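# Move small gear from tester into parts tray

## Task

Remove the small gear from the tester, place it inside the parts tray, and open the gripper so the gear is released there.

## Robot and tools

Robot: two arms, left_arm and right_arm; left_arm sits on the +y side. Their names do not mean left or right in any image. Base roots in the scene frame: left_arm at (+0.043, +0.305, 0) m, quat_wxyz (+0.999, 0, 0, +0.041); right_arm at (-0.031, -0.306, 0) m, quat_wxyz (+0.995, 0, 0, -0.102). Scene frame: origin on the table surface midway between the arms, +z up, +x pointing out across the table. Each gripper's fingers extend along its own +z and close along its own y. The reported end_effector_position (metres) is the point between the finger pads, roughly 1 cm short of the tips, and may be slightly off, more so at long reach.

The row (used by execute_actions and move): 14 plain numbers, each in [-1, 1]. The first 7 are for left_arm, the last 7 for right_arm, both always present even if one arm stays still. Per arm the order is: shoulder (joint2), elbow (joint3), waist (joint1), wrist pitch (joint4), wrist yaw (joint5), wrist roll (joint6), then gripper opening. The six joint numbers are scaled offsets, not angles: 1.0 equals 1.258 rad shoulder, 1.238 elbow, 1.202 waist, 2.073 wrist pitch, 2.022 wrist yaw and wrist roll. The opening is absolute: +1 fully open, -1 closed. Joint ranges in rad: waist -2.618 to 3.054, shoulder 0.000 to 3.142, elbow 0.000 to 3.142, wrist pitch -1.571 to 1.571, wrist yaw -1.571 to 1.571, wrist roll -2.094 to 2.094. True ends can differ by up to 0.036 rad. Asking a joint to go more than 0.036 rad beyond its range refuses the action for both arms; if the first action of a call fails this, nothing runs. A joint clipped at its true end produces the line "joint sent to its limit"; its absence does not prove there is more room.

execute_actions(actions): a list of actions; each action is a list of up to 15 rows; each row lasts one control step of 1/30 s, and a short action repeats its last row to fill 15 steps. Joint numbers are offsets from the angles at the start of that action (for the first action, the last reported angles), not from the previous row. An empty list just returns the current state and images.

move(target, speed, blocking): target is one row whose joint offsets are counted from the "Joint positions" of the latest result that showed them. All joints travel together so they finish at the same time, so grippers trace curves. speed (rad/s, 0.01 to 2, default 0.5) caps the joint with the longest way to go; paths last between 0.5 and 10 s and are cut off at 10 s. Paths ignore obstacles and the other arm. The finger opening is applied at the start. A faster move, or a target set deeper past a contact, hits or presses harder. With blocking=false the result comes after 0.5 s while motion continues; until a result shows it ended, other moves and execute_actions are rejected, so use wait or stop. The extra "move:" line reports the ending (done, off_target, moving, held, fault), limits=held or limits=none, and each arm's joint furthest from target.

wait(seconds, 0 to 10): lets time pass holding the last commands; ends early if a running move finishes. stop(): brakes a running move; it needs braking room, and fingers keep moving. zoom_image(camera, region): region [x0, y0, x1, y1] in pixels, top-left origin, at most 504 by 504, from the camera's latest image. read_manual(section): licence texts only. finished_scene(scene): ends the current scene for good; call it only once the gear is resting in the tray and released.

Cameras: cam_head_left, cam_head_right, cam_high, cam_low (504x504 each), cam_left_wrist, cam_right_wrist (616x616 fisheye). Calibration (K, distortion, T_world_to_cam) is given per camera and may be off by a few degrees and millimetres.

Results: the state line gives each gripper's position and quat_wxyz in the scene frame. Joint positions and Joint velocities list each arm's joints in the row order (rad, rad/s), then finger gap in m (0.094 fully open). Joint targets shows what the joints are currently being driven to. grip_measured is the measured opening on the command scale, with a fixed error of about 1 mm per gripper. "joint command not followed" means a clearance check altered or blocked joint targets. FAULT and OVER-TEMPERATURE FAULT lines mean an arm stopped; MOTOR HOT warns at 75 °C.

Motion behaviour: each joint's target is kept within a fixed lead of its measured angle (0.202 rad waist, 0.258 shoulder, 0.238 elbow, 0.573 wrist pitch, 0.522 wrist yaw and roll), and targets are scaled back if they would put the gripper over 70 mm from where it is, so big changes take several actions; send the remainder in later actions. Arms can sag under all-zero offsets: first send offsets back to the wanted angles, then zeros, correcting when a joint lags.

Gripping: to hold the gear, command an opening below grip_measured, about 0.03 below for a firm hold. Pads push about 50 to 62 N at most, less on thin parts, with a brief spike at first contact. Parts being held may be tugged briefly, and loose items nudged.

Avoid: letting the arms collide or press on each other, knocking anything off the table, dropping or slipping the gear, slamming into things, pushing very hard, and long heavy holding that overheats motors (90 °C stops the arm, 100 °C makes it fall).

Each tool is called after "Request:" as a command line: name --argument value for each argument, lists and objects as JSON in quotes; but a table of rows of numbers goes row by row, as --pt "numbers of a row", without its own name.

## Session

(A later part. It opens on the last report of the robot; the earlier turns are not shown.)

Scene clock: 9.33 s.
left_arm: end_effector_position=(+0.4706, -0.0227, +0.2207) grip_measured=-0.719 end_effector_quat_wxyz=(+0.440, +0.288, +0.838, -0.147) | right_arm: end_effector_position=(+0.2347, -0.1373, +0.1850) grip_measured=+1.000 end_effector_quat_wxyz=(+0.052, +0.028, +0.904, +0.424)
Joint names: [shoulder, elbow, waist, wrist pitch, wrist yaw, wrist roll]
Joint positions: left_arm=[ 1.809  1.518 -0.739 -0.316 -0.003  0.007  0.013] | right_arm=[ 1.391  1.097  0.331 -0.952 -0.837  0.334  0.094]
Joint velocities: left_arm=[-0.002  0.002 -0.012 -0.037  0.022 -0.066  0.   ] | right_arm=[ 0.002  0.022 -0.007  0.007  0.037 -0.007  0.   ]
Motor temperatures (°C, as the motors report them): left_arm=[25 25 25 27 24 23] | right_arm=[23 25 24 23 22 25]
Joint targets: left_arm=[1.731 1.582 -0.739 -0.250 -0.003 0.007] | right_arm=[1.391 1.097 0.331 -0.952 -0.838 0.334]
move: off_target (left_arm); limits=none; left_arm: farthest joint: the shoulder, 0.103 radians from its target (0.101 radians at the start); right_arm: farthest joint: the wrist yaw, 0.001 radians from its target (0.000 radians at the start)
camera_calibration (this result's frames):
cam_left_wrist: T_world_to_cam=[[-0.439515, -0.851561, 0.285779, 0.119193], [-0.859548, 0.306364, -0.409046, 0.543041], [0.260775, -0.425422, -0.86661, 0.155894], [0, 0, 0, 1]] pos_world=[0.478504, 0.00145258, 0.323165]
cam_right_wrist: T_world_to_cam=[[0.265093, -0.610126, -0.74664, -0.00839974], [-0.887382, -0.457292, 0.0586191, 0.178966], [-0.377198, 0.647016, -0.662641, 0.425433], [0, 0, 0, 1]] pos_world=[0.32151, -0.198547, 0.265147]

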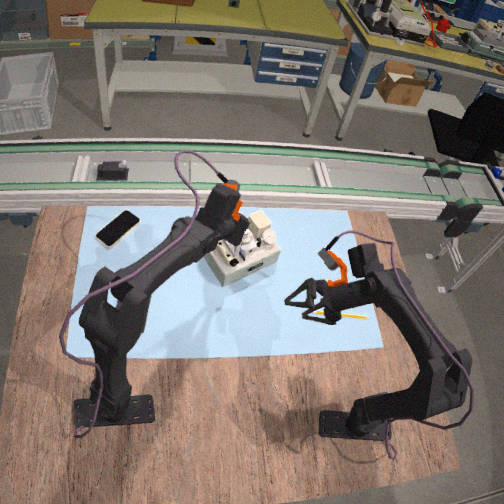

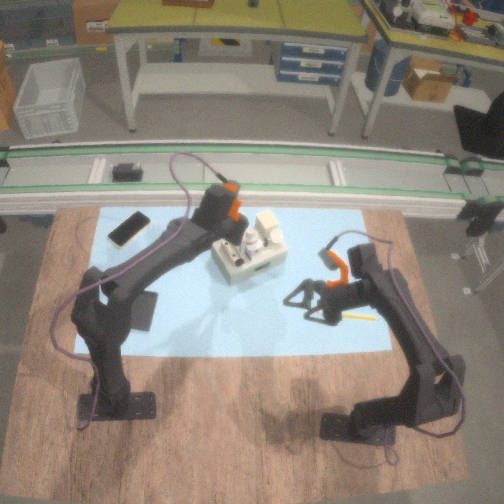

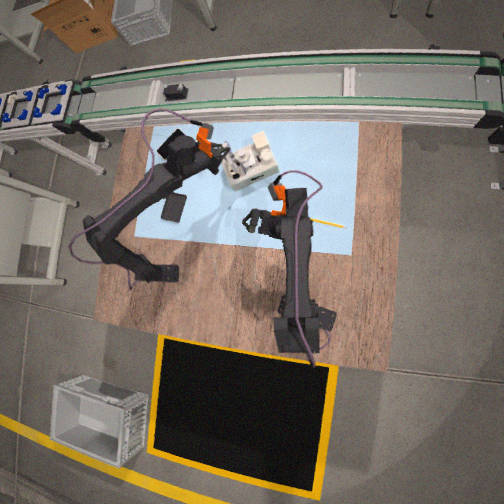

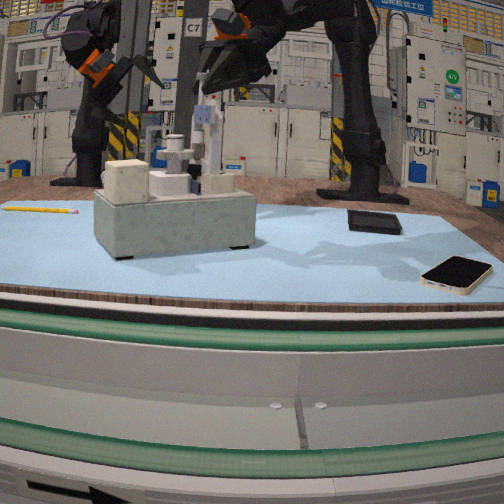

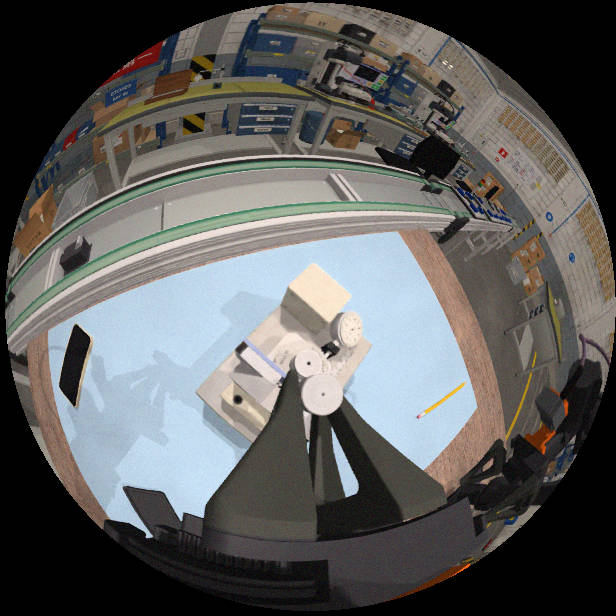

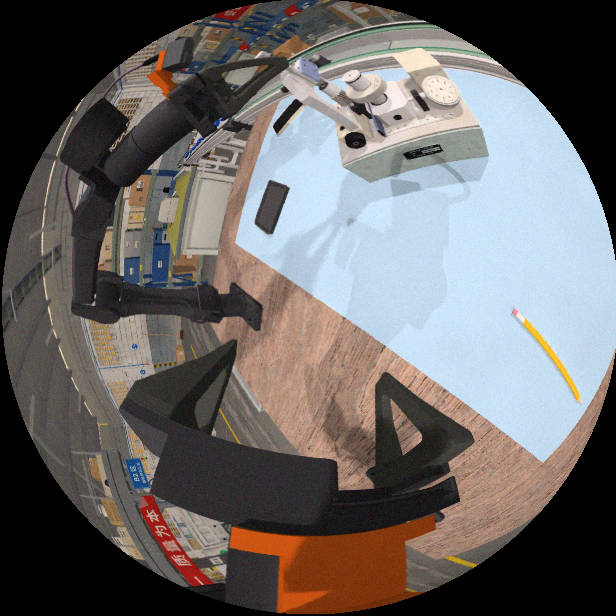

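Request:
move --target '[-0.1,0.11,0,0.05,0,0,-1,0.1,0.1,0.3,0.3,0.416,-0.165,-0.3]' --speed 0.4

Request:
zoom_image --camera "cam_low" --region '[100, 10, 300, 210]'

Scene clock: 12.37 s.
left_arm: end_effector_position=(+0.4707, -0.0226, +0.2235) grip_measured=-0.719 end_effector_quat_wxyz=(+0.437, +0.288, +0.839, -0.146) | right_arm: end_effector_position=(+0.3679, -0.0965, +0.2086) grip_measured=-0.297 end_effector_quat_wxyz=(+0.423, -0.211, +0.875, +0.107)
Joint names: [shoulder, elbow, waist, wrist pitch, wrist yaw, wrist roll]
Joint positions: left_arm=[ 1.811  1.537 -0.739 -0.338 -0.003  0.007  0.013] | right_arm=[ 1.51   1.192  0.683 -0.349 -0.005  0.008  0.033]
Joint velocities: left_arm=[-0.012 -0.007 -0.017 -0.022  0.037  0.007 -0.001] | right_arm=[-0.002 -0.012 -0.007 -0.022 -0.022 -0.022  0.   ]
Motor temperatures (°C, as the motors report them): left_arm=[27 26 25 27 24 23] | right_arm=[23 26 24 24 22 25]
Joint targets: left_arm=[1.738 1.604 -0.739 -0.266 -0.003 0.007] | right_arm=[1.517 1.221 0.692 -0.330 0.004 0.000]
move: off_target (left_arm, right_arm); limits=none; left_arm: farthest joint: the shoulder, 0.128 radians from its target (0.126 radians at the start); right_arm: farthest joint: the elbow, 0.029 radians from its target (0.124 radians at the start)
camera_calibration (this result's frames):
cam_left_wrist: T_world_to_cam=[[-0.437766, -0.852931, 0.284376, 0.117983], [-0.861474, 0.307388, -0.404198, 0.544036], [0.257339, -0.421926, -0.869342, 0.160697], [0, 0, 0, 1]] pos_world=[0.478968, 0.00120365, 0.326047]
cam_right_wrist: T_world_to_cam=[[0.618281, -0.76564, 0.17755, -0.338923], [-0.686164, -0.635989, -0.353123, 0.309077], [0.383285, 0.096501, -0.918575, 0.185383], [0, 0, 0, 1]] pos_world=[0.350573, -0.0808127, 0.339607]

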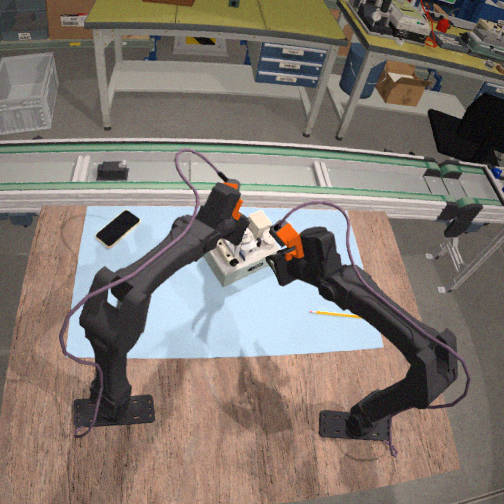

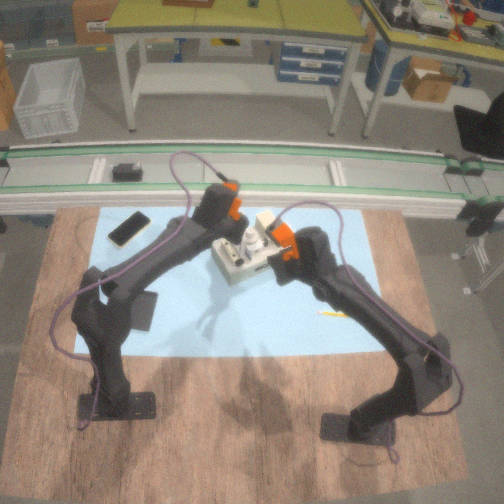

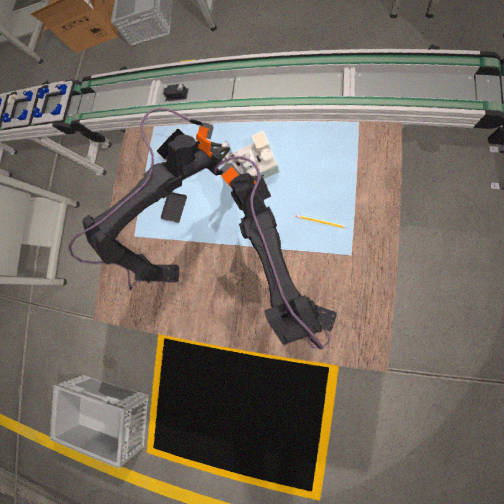

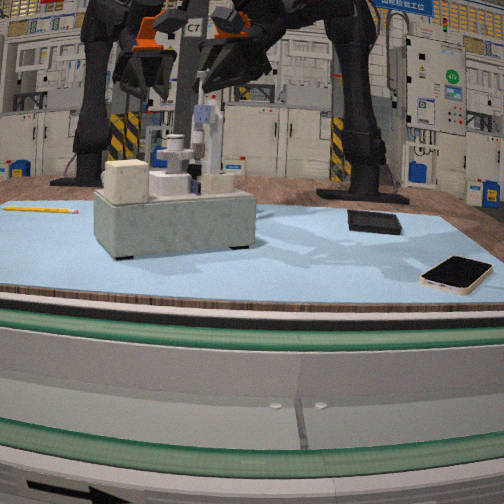

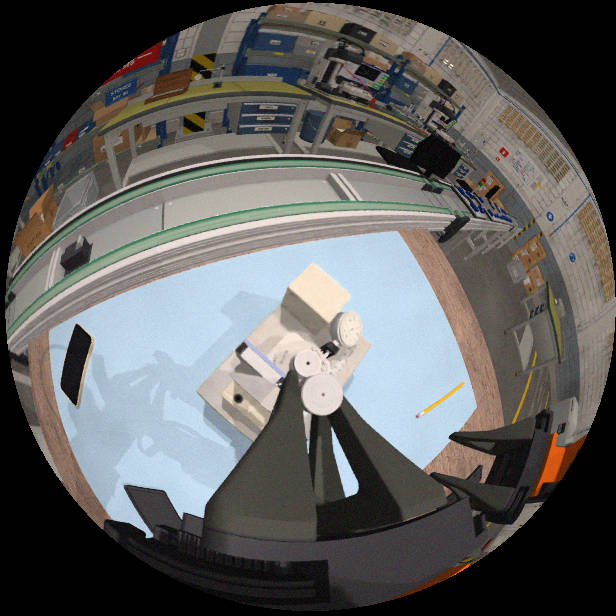

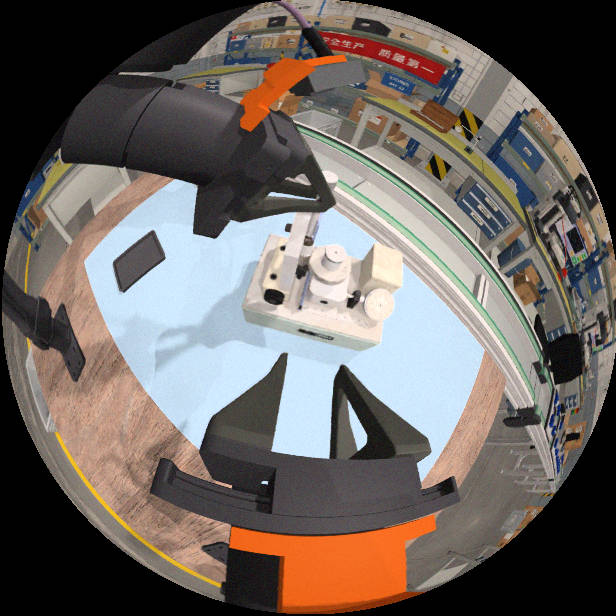

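Region (100, 10, 300, 210) of cam_low's 504x504 image, scaled by 2.520, with more detail than that image has.

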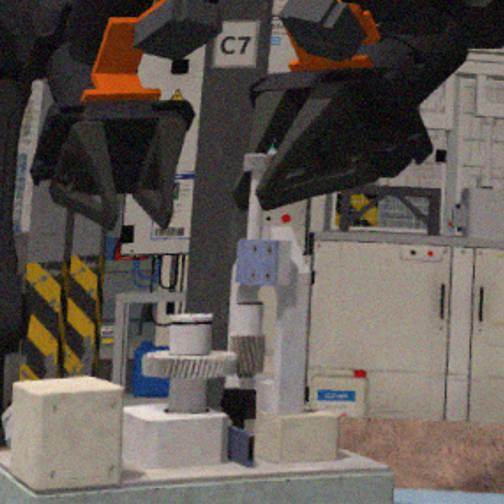

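Request:
move --target '[-0.058,0.054,0,0.035,0,0,-1,0.278,0.159,0.026,0.13,0,0,-0.45]' --speed 0.25

Request:
zoom_image --camera "cam_right_wrist" --region '[200, 150, 440, 400]'

Request:
zoom_image --camera "cam_low" --region '[100, 10, 300, 210]'

Scene clock: 14.37 s.
left_arm: end_effector_position=(+0.4705, -0.0224, +0.2176) grip_measured=-0.719 end_effector_quat_wxyz=(+0.432, +0.289, +0.842, -0.144) | right_arm: end_effector_position=(+0.4408, -0.0470, +0.1726) grip_measured=-0.447 end_effector_quat_wxyz=(+0.449, -0.216, +0.859, +0.119)
Joint names: [shoulder, elbow, waist, wrist pitch, wrist yaw, wrist roll]
Joint positions: left_arm=[ 1.818  1.533 -0.739 -0.341 -0.004  0.007  0.013] | right_arm=[ 1.834  1.355  0.702 -0.125 -0.006  0.008  0.026]
Joint velocities: left_arm=[ 0.007  0.012 -0.017  0.022 -0.066 -0.051  0.   ] | right_arm=[-0.017 -0.002 -0.012  0.037 -0.051  0.051 -0.001]
Motor temperatures (°C, as the motors report them): left_arm=[28 27 25 28 24 23] | right_arm=[24 26 24 24 22 25]
Joint targets: left_arm=[1.743 1.599 -0.739 -0.270 -0.003 0.007] | right_arm=[1.860 1.389 0.714 -0.080 -0.005 0.008]
move: off_target (left_arm, right_arm); limits=none; left_arm: farthest joint: the shoulder, 0.080 radians from its target (0.073 radians at the start); right_arm: farthest joint: the wrist pitch, 0.046 radians from its target (0.270 radians at the start)
camera_calibration (this result's frames):
cam_left_wrist: T_world_to_cam=[[-0.434461, -0.85549, 0.281745, 0.118735], [-0.865847, 0.310529, -0.392277, 0.540987], [0.248099, -0.414377, -0.875636, 0.161545], [0, 0, 0, 1]] pos_world=[0.479919, 0.000524528, 0.320219]
cam_right_wrist: T_world_to_cam=[[0.623265, -0.758716, 0.189448, -0.343607], [-0.652302, -0.63802, -0.409185, 0.372458], [0.431327, 0.131454, -0.892568, 0.095542], [0, 0, 0, 1]] pos_world=[0.415904, -0.0356242, 0.302778]

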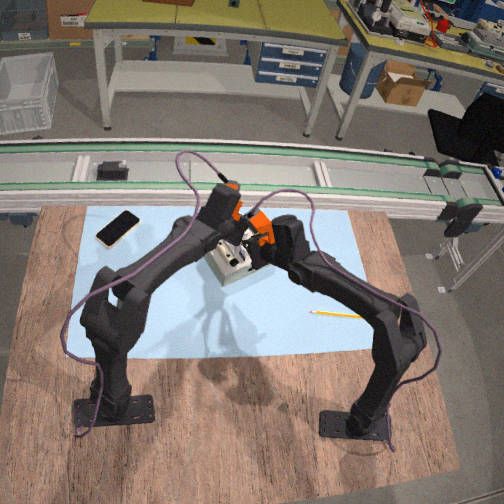

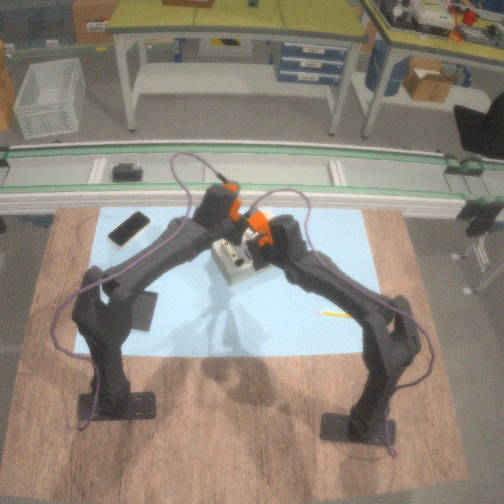

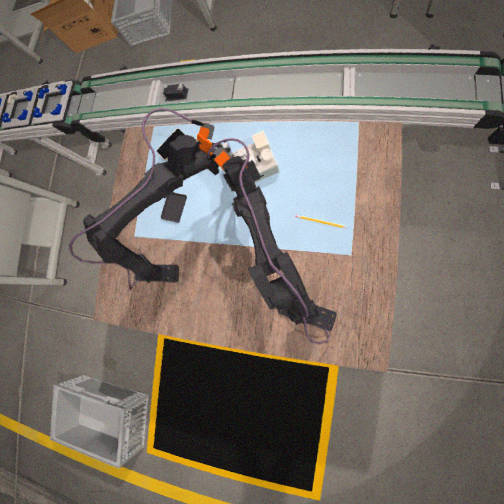

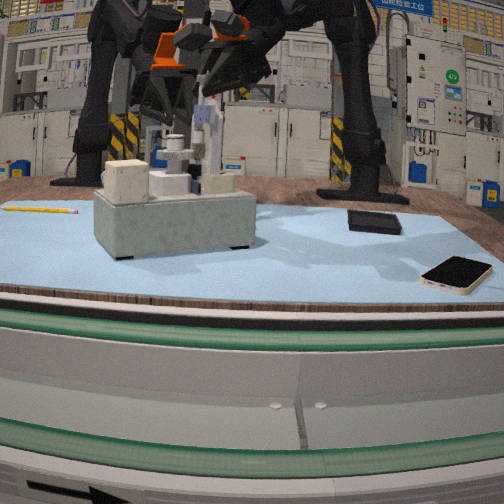

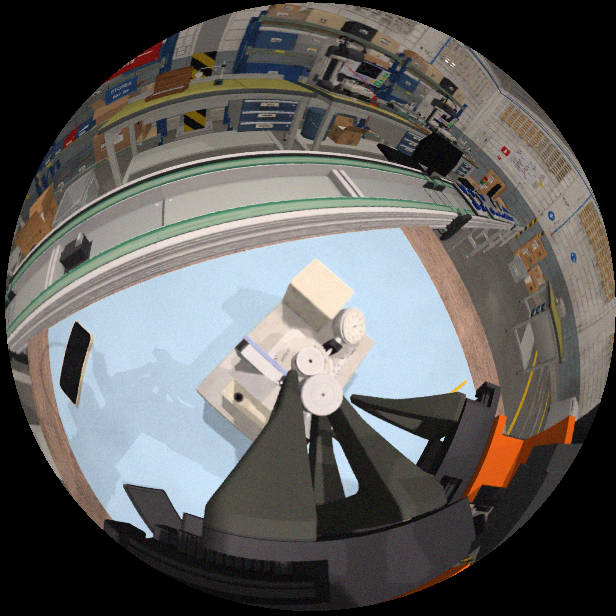

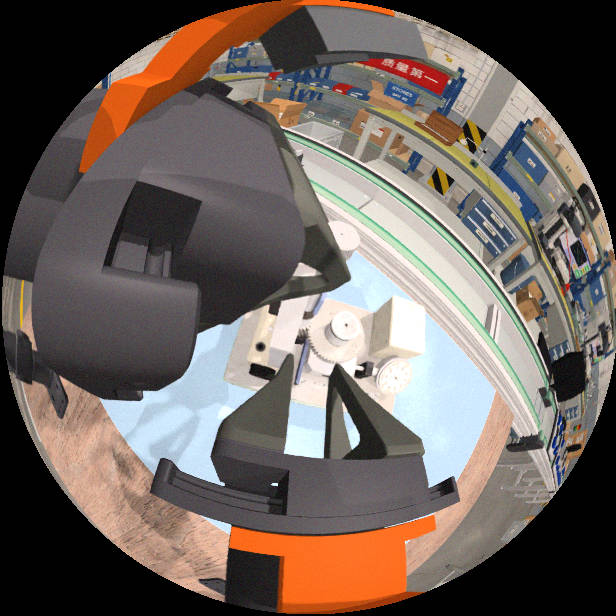

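Region (200, 150, 440, 400) of cam_right_wrist's 616x616 image, scaled by 2.016, with more detail than that image has; it fills the left 484 columns of this view, and the rest is white.

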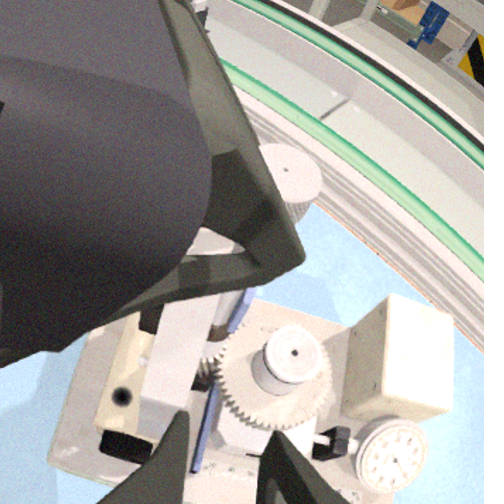

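Region (100, 10, 300, 210) of cam_low's 504x504 image, scaled by 2.520, with more detail than that image has.

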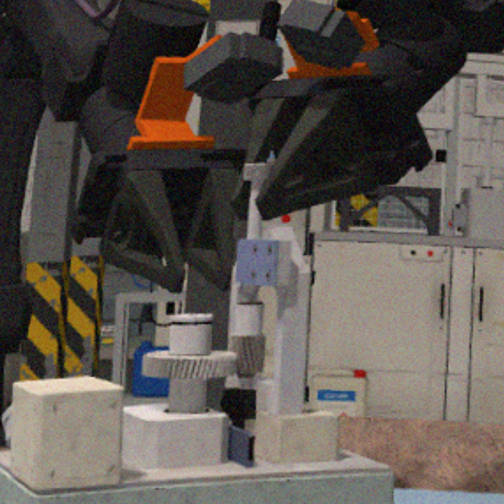

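Request:
move --target '[0,0,0,0,0,0,1,-0.13,0.06,0,-0.05,0,0,1]' --speed 0.4

Request:
move --target '[-0.2,0,0,0,0,0,1,0,0.02,0,0,0,0,1]'

Request:
move --target '[0,0,0.3,0,0,0,1,0,0.02,0,0,0,0,1]'

Scene clock: 15.73 s.
left_arm: end_effector_position=(+0.4831, -0.0141, +0.2218) grip_measured=+1.000 end_effector_quat_wxyz=(+0.448, +0.272, +0.841, -0.135) | right_arm: end_effector_position=(+0.4160, -0.0666, +0.2138) grip_measured=+0.999 end_effector_quat_wxyz=(+0.441, -0.220, +0.863, +0.107)
Joint names: [shoulder, elbow, waist, wrist pitch, wrist yaw, wrist roll]
Joint positions: left_arm=[ 1.823  1.532 -0.721 -0.307 -0.028  0.001  0.094] | right_arm=[ 1.702  1.381  0.694 -0.307  0.001 -0.011  0.094]
Joint velocities: left_arm=[-0.002  0.002  0.012 -0.022 -0.022  0.007  0.   ] | right_arm=[ 0.002  0.002  0.002 -0.007  0.007 -0.051  0.   ]
Motor temperatures (°C, as the motors report them): left_arm=[28 27 25 28 24 23] | right_arm=[24 27 24 25 22 25]
Joint targets: left_arm=[1.819 1.533 -0.739 -0.341 -0.004 0.007] | right_arm=[1.670 1.429 0.702 -0.229 -0.006 0.007]
move: off_target (left_arm, right_arm); limits=none; left_arm: farthest joint: the wrist pitch, 0.034 radians from its target (0.000 radians at the start); right_arm: farthest joint: the wrist pitch, 0.078 radians from its target (0.103 radians at the start)
camera_calibration (this result's frames):
cam_left_wrist: T_world_to_cam=[[-0.406799, -0.870038, 0.278475, 0.117246], [-0.866314, 0.270695, -0.41979, 0.556681], [0.289851, -0.412018, -0.863845, 0.142842], [0, 0, 0, 1]] pos_world=[0.488554, 0.0101711, 0.324432]
cam_right_wrist: T_world_to_cam=[[0.623179, -0.755099, 0.203653, -0.353571], [-0.658899, -0.64719, -0.383401, 0.35733], [0.421308, 0.104741, -0.900849, 0.149819], [0, 0, 0, 1]] pos_world=[0.392663, -0.0514125, 0.343971]

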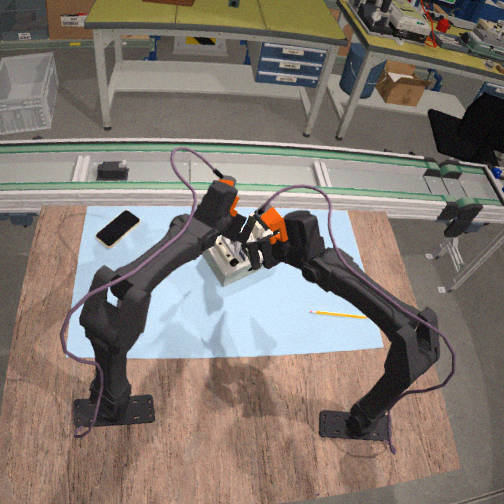

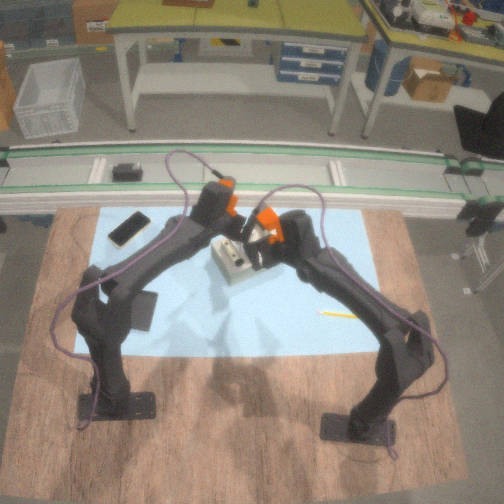

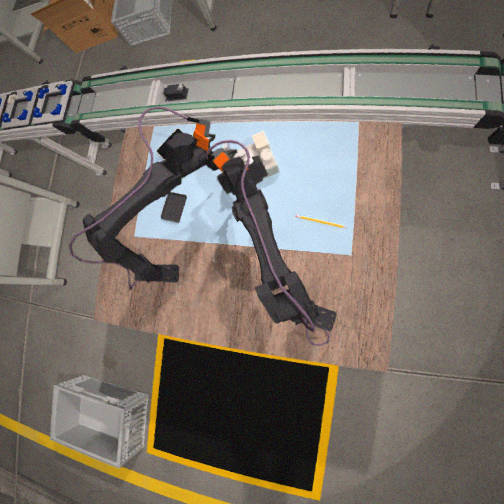

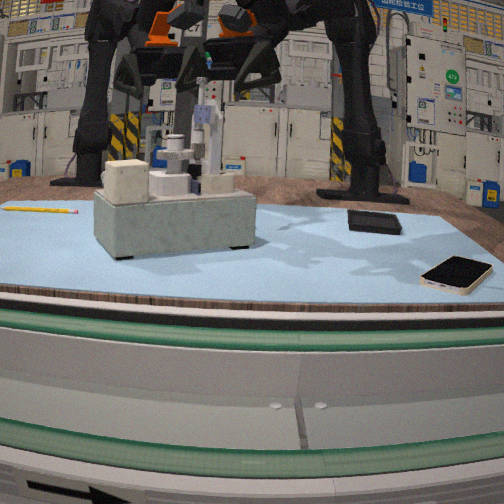

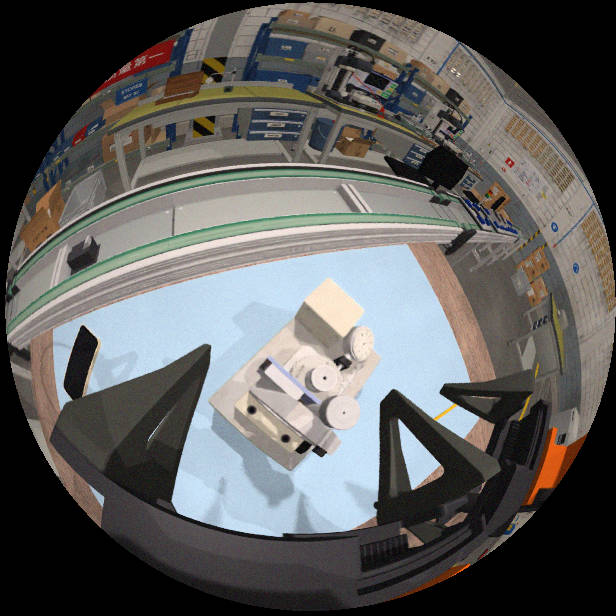

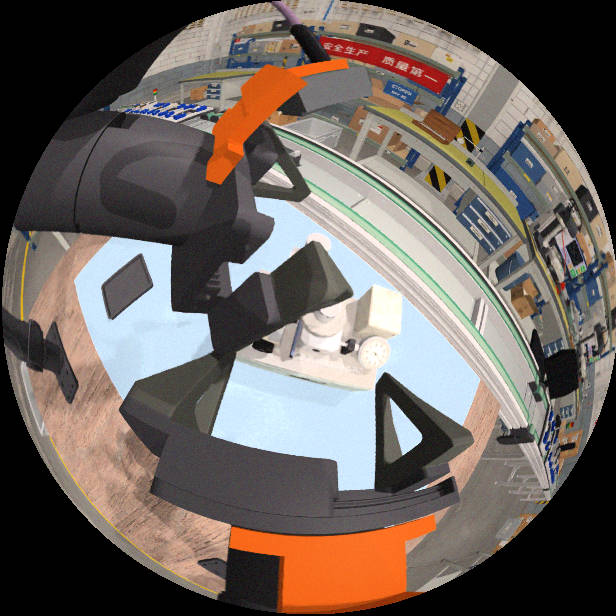

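Scene clock: 16.67 s.
left_arm: end_effector_position=(+0.4512, +0.0104, +0.3395) grip_measured=+1.000 end_effector_quat_wxyz=(+0.541, +0.251, +0.785, -0.165) | right_arm: end_effector_position=(+0.4152, -0.0669, +0.2126) grip_measured=+0.999 end_effector_quat_wxyz=(+0.439, -0.221, +0.864, +0.107)
Joint names: [shoulder, elbow, waist, wrist pitch, wrist yaw, wrist roll]
Joint positions: left_arm=[ 1.582  1.526 -0.72  -0.311 -0.031  0.001  0.094] | right_arm=[ 1.702  1.38   0.694 -0.312  0.001 -0.011  0.094]
Joint velocities: left_arm=[-0.002 -0.002 -0.002  0.007  0.051 -0.051  0.   ] | right_arm=[-0.002  0.007 -0.012  0.007 -0.051  0.037 -0.001]
Motor temperatures (°C, as the motors report them): left_arm=[28 27 25 28 24 23] | right_arm=[24 27 24 25 22 25]
Joint targets: left_arm=[1.571 1.532 -0.720 -0.306 -0.028 0.001] | right_arm=[1.702 1.406 0.694 -0.307 0.001 -0.011]
move: off_target (right_arm); limits=none; left_arm: farthest joint: the shoulder, 0.011 radians from its target (0.251 radians at the start); right_arm: farthest joint: the elbow, 0.025 radians from its target (0.025 radians at the start)
camera_calibration (this result's frames):
cam_left_wrist: T_world_to_cam=[[-0.459633, -0.830735, 0.314032, 0.10419], [-0.771574, 0.198426, -0.604402, 0.592504], [0.439786, -0.520102, -0.732177, 0.152586], [0, 0, 0, 1]] pos_world=[0.437945, 0.0483461, 0.437112]
cam_right_wrist: T_world_to_cam=[[0.624458, -0.754401, 0.202316, -0.353287], [-0.660664, -0.648342, -0.378385, 0.355709], [0.416624, 0.102623, -0.903268, 0.151379], [0, 0, 0, 1]] pos_world=[0.392549, -0.0514339, 0.342807]

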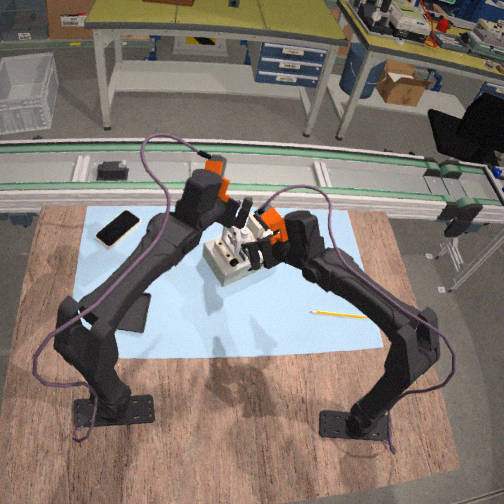

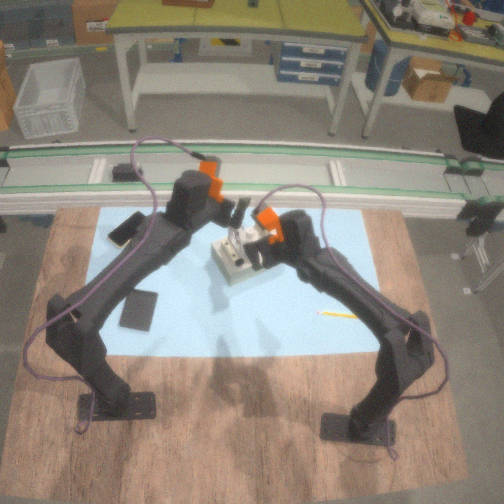

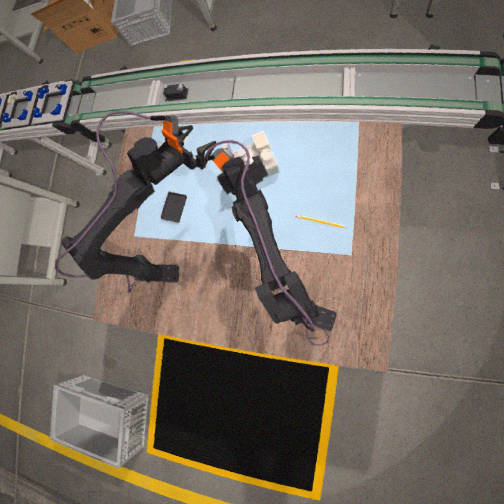

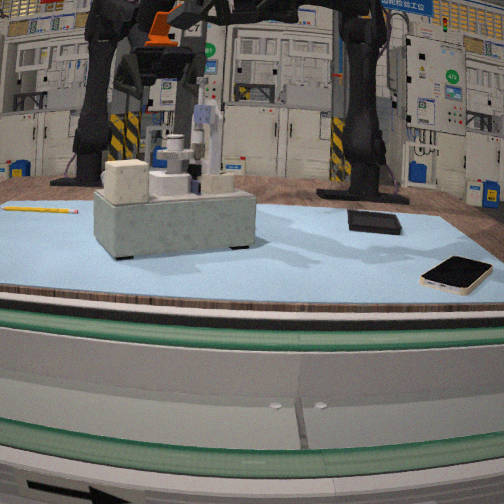

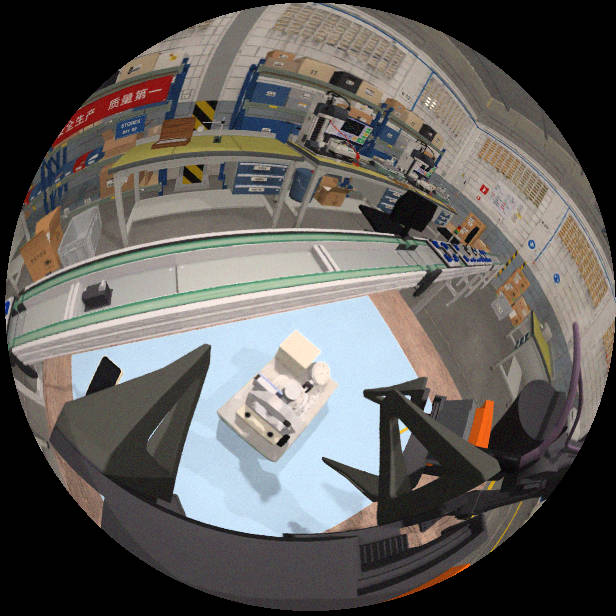

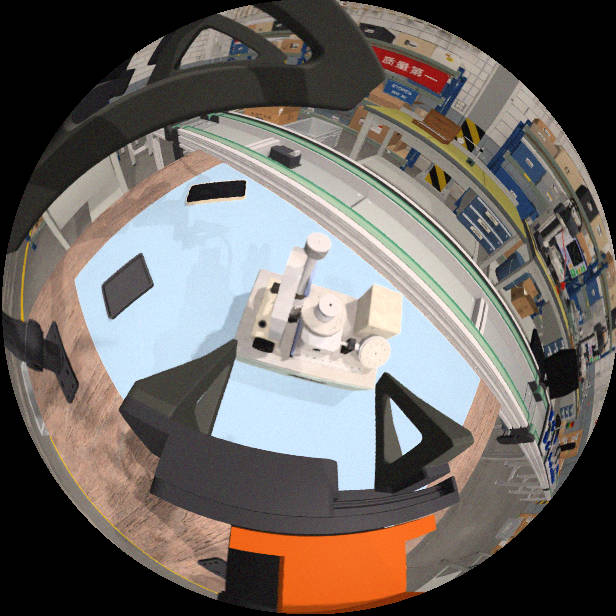

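Scene clock: 17.80 s.
left_arm: end_effector_position=(+0.5287, +0.1728, +0.3394) grip_measured=+1.000 end_effector_quat_wxyz=(+0.562, +0.106, +0.818, -0.066) | right_arm: end_effector_position=(+0.4152, -0.0669, +0.2126) grip_measured=+0.999 end_effector_quat_wxyz=(+0.439, -0.221, +0.864, +0.107)
Joint names: [shoulder, elbow, waist, wrist pitch, wrist yaw, wrist roll]
Joint positions: left_arm=[ 1.582  1.526 -0.36  -0.311 -0.031  0.001  0.094] | right_arm=[ 1.702  1.38   0.694 -0.312  0.001 -0.011  0.094]
Joint velocities: left_arm=[-0.017  0.002  0.002 -0.051 -0.007 -0.037  0.   ] | right_arm=[-0.017 -0.002 -0.007 -0.007  0.037 -0.037 -0.   ]
Motor temperatures (°C, as the motors report them): left_arm=[28 27 25 28 24 23] | right_arm=[25 27 24 25 22 25]
Joint targets: left_arm=[1.582 1.526 -0.360 -0.311 -0.031 0.001] | right_arm=[1.702 1.405 0.694 -0.312 0.001 -0.011]
move: off_target (right_arm); limits=none; left_arm: farthest joint: the waist, 0.001 radians from its target (0.361 radians at the start); right_arm: farthest joint: the elbow, 0.024 radians from its target (0.024 radians at the start)
camera_calibration (this result's frames):
cam_left_wrist: T_world_to_cam=[[-0.13766, -0.939395, 0.313984, 0.123319], [-0.792258, -0.0858231, -0.60412, 0.680015], [0.594455, -0.33192, -0.732429, 0.0886714], [0, 0, 0, 1]] pos_world=[0.503013, 0.203638, 0.437036]
cam_right_wrist: T_world_to_cam=[[0.624458, -0.754401, 0.202316, -0.353287], [-0.660664, -0.648342, -0.378385, 0.355709], [0.416624, 0.102623, -0.903268, 0.151379], [0, 0, 0, 1]] pos_world=[0.392549, -0.0514339, 0.342807]

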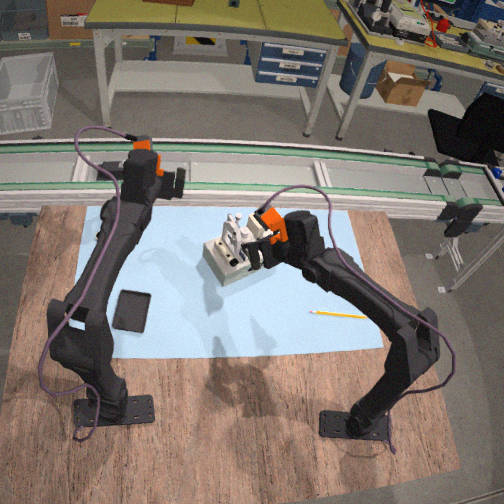

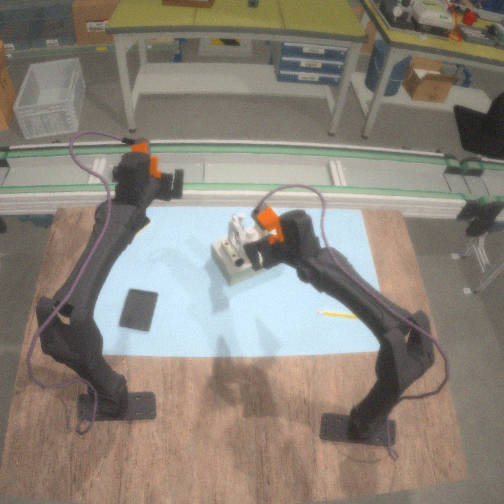

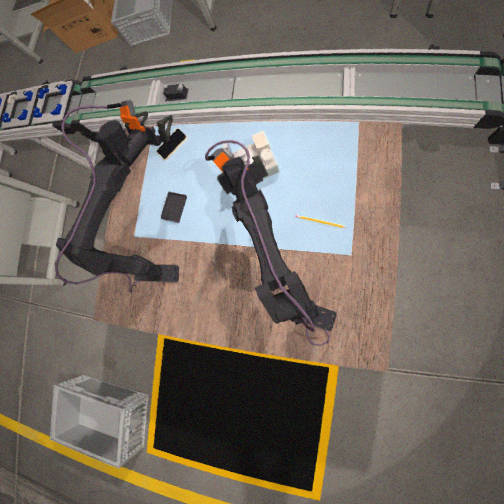

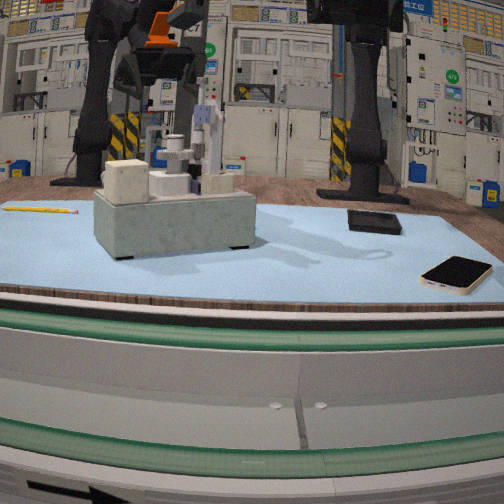

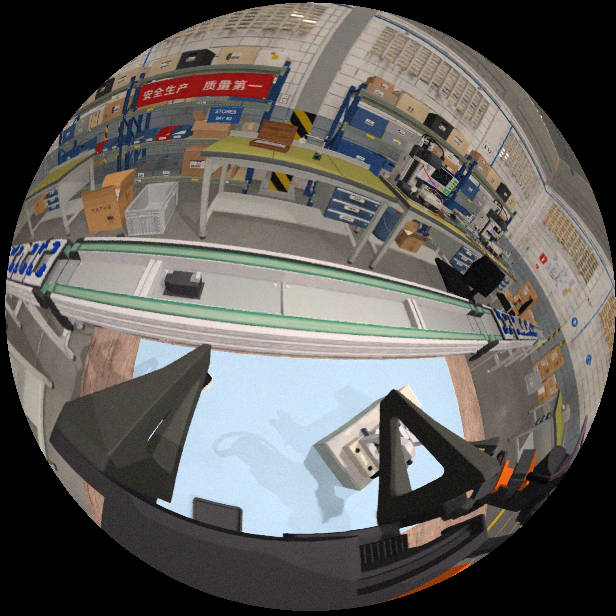

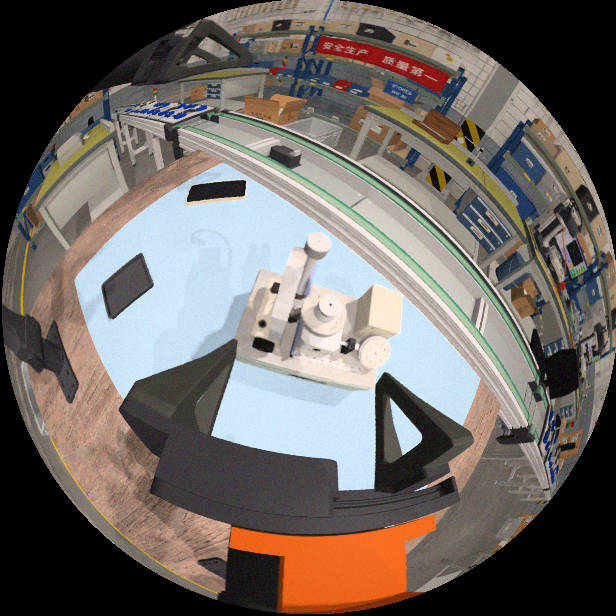

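Request:
move --target '[0.378,-0.578,-0.037,0.752,0.43,0,-0.1,0.164,0.137,0.022,0.11,0,0,1]' --speed 0.7

Request:
zoom_image --camera "cam_left_wrist" --region '[160, 150, 460, 450]'

Request:
zoom_image --camera "cam_low" --region '[100, 10, 340, 230]'

Scene clock: 21.33 s.
left_arm: end_effector_position=(+0.4504, +0.0359, +0.1362) grip_measured=-0.097 end_effector_quat_wxyz=(+0.589, +0.381, +0.600, -0.384) | right_arm: end_effector_position=(+0.4721, -0.0262, +0.2145) grip_measured=+0.999 end_effector_quat_wxyz=(+0.499, -0.219, +0.829, +0.126)
Joint names: [shoulder, elbow, waist, wrist pitch, wrist yaw, wrist roll]
Joint positions: left_arm=[ 2.058  0.816 -0.395  1.225  0.83   0.001  0.042] | right_arm=[ 1.905  1.519  0.71  -0.103  0.001 -0.011  0.094]
Joint velocities: left_arm=[-0.012 -0.027 -0.017  0.051 -0.022 -0.081 -0.001] | right_arm=[ 0.002 -0.007 -0.002  0.022  0.007 -0.022  0.001]
Motor temperatures (°C, as the motors report them): left_arm=[28 27 25 28 24 23] | right_arm=[25 27 24 25 22 25]
Joint targets: left_arm=[2.058 0.810 -0.405 1.248 0.839 0.001] | right_arm=[1.908 1.550 0.721 -0.084 0.001 -0.011]
move: off_target (left_arm, right_arm); limits=none; left_arm: farthest joint: the wrist pitch, 0.023 radians from its target (1.559 radians at the start); right_arm: farthest joint: the elbow, 0.030 radians from its target (0.169 radians at the start)
camera_calibration (this result's frames):
cam_left_wrist: T_world_to_cam=[[-0.860464, -0.369899, 0.350394, 0.347849], [-0.472763, 0.323194, -0.819781, 0.354253], [0.189991, -0.871046, -0.452972, 0.10439], [0, 0, 0, 1]] pos_world=[0.446956, 0.105105, 0.215812]
cam_right_wrist: T_world_to_cam=[[0.609163, -0.759403, 0.228533, -0.356984], [-0.594383, -0.627969, -0.502358, 0.416231], [0.525004, 0.170182, -0.833912, 0.0609101], [0, 0, 0, 1]] pos_world=[0.432884, -0.0200803, 0.341473]

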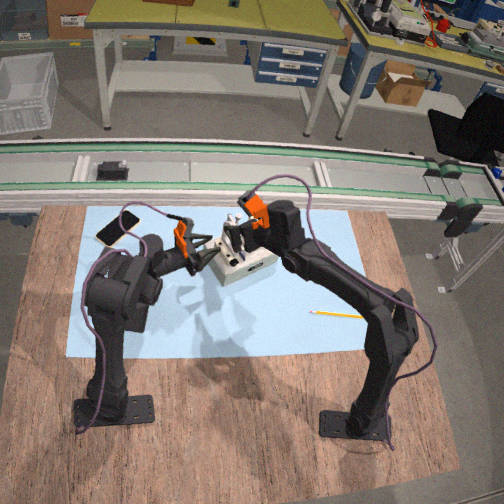

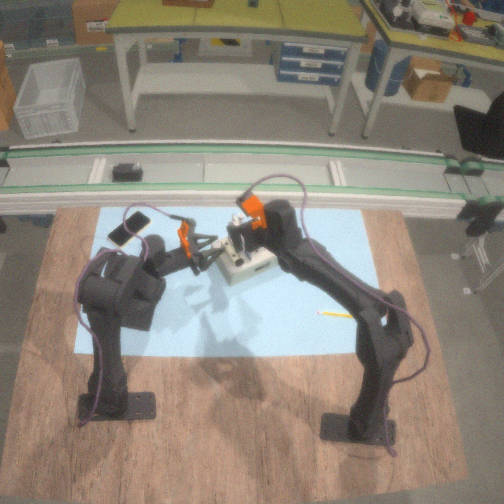

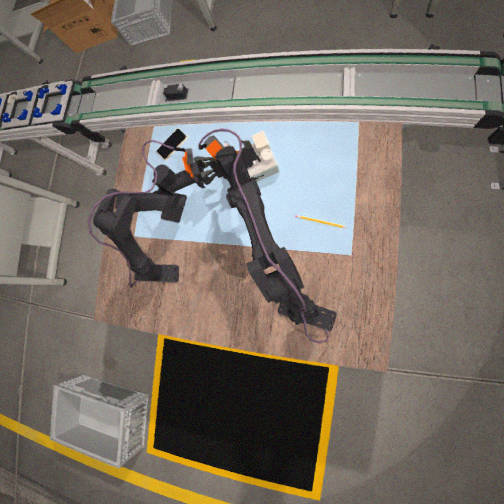

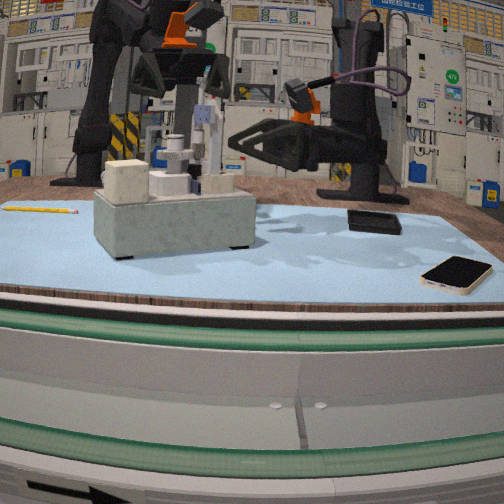

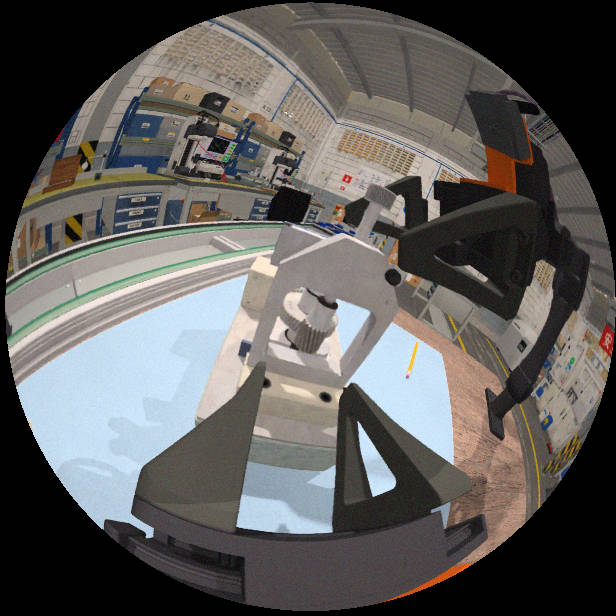

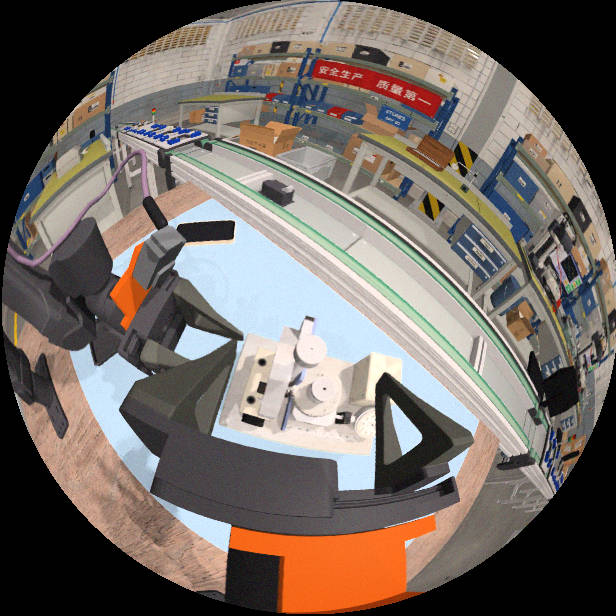

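Region (160, 150, 460, 450) of cam_left_wrist's 616x616 image, scaled by 1.680, with more detail than that image has.

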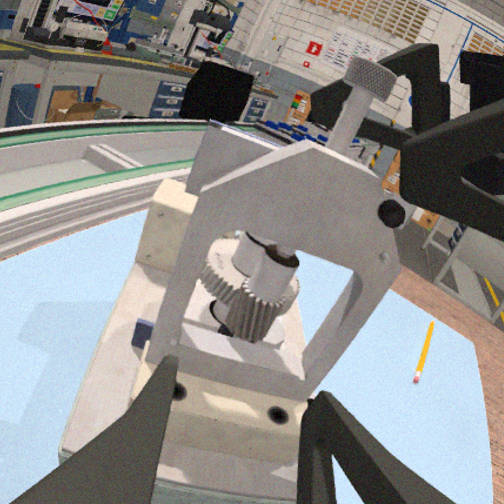

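Region (100, 10, 340, 230) of cam_low's 504x504 image, scaled by 2.100, with more detail than that image has; it fills the top 462 rows of this view, and the rest is white.

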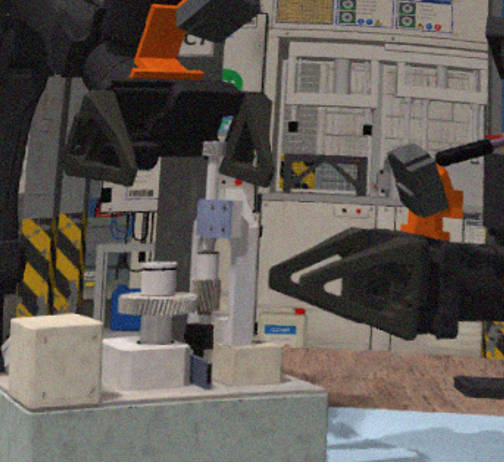

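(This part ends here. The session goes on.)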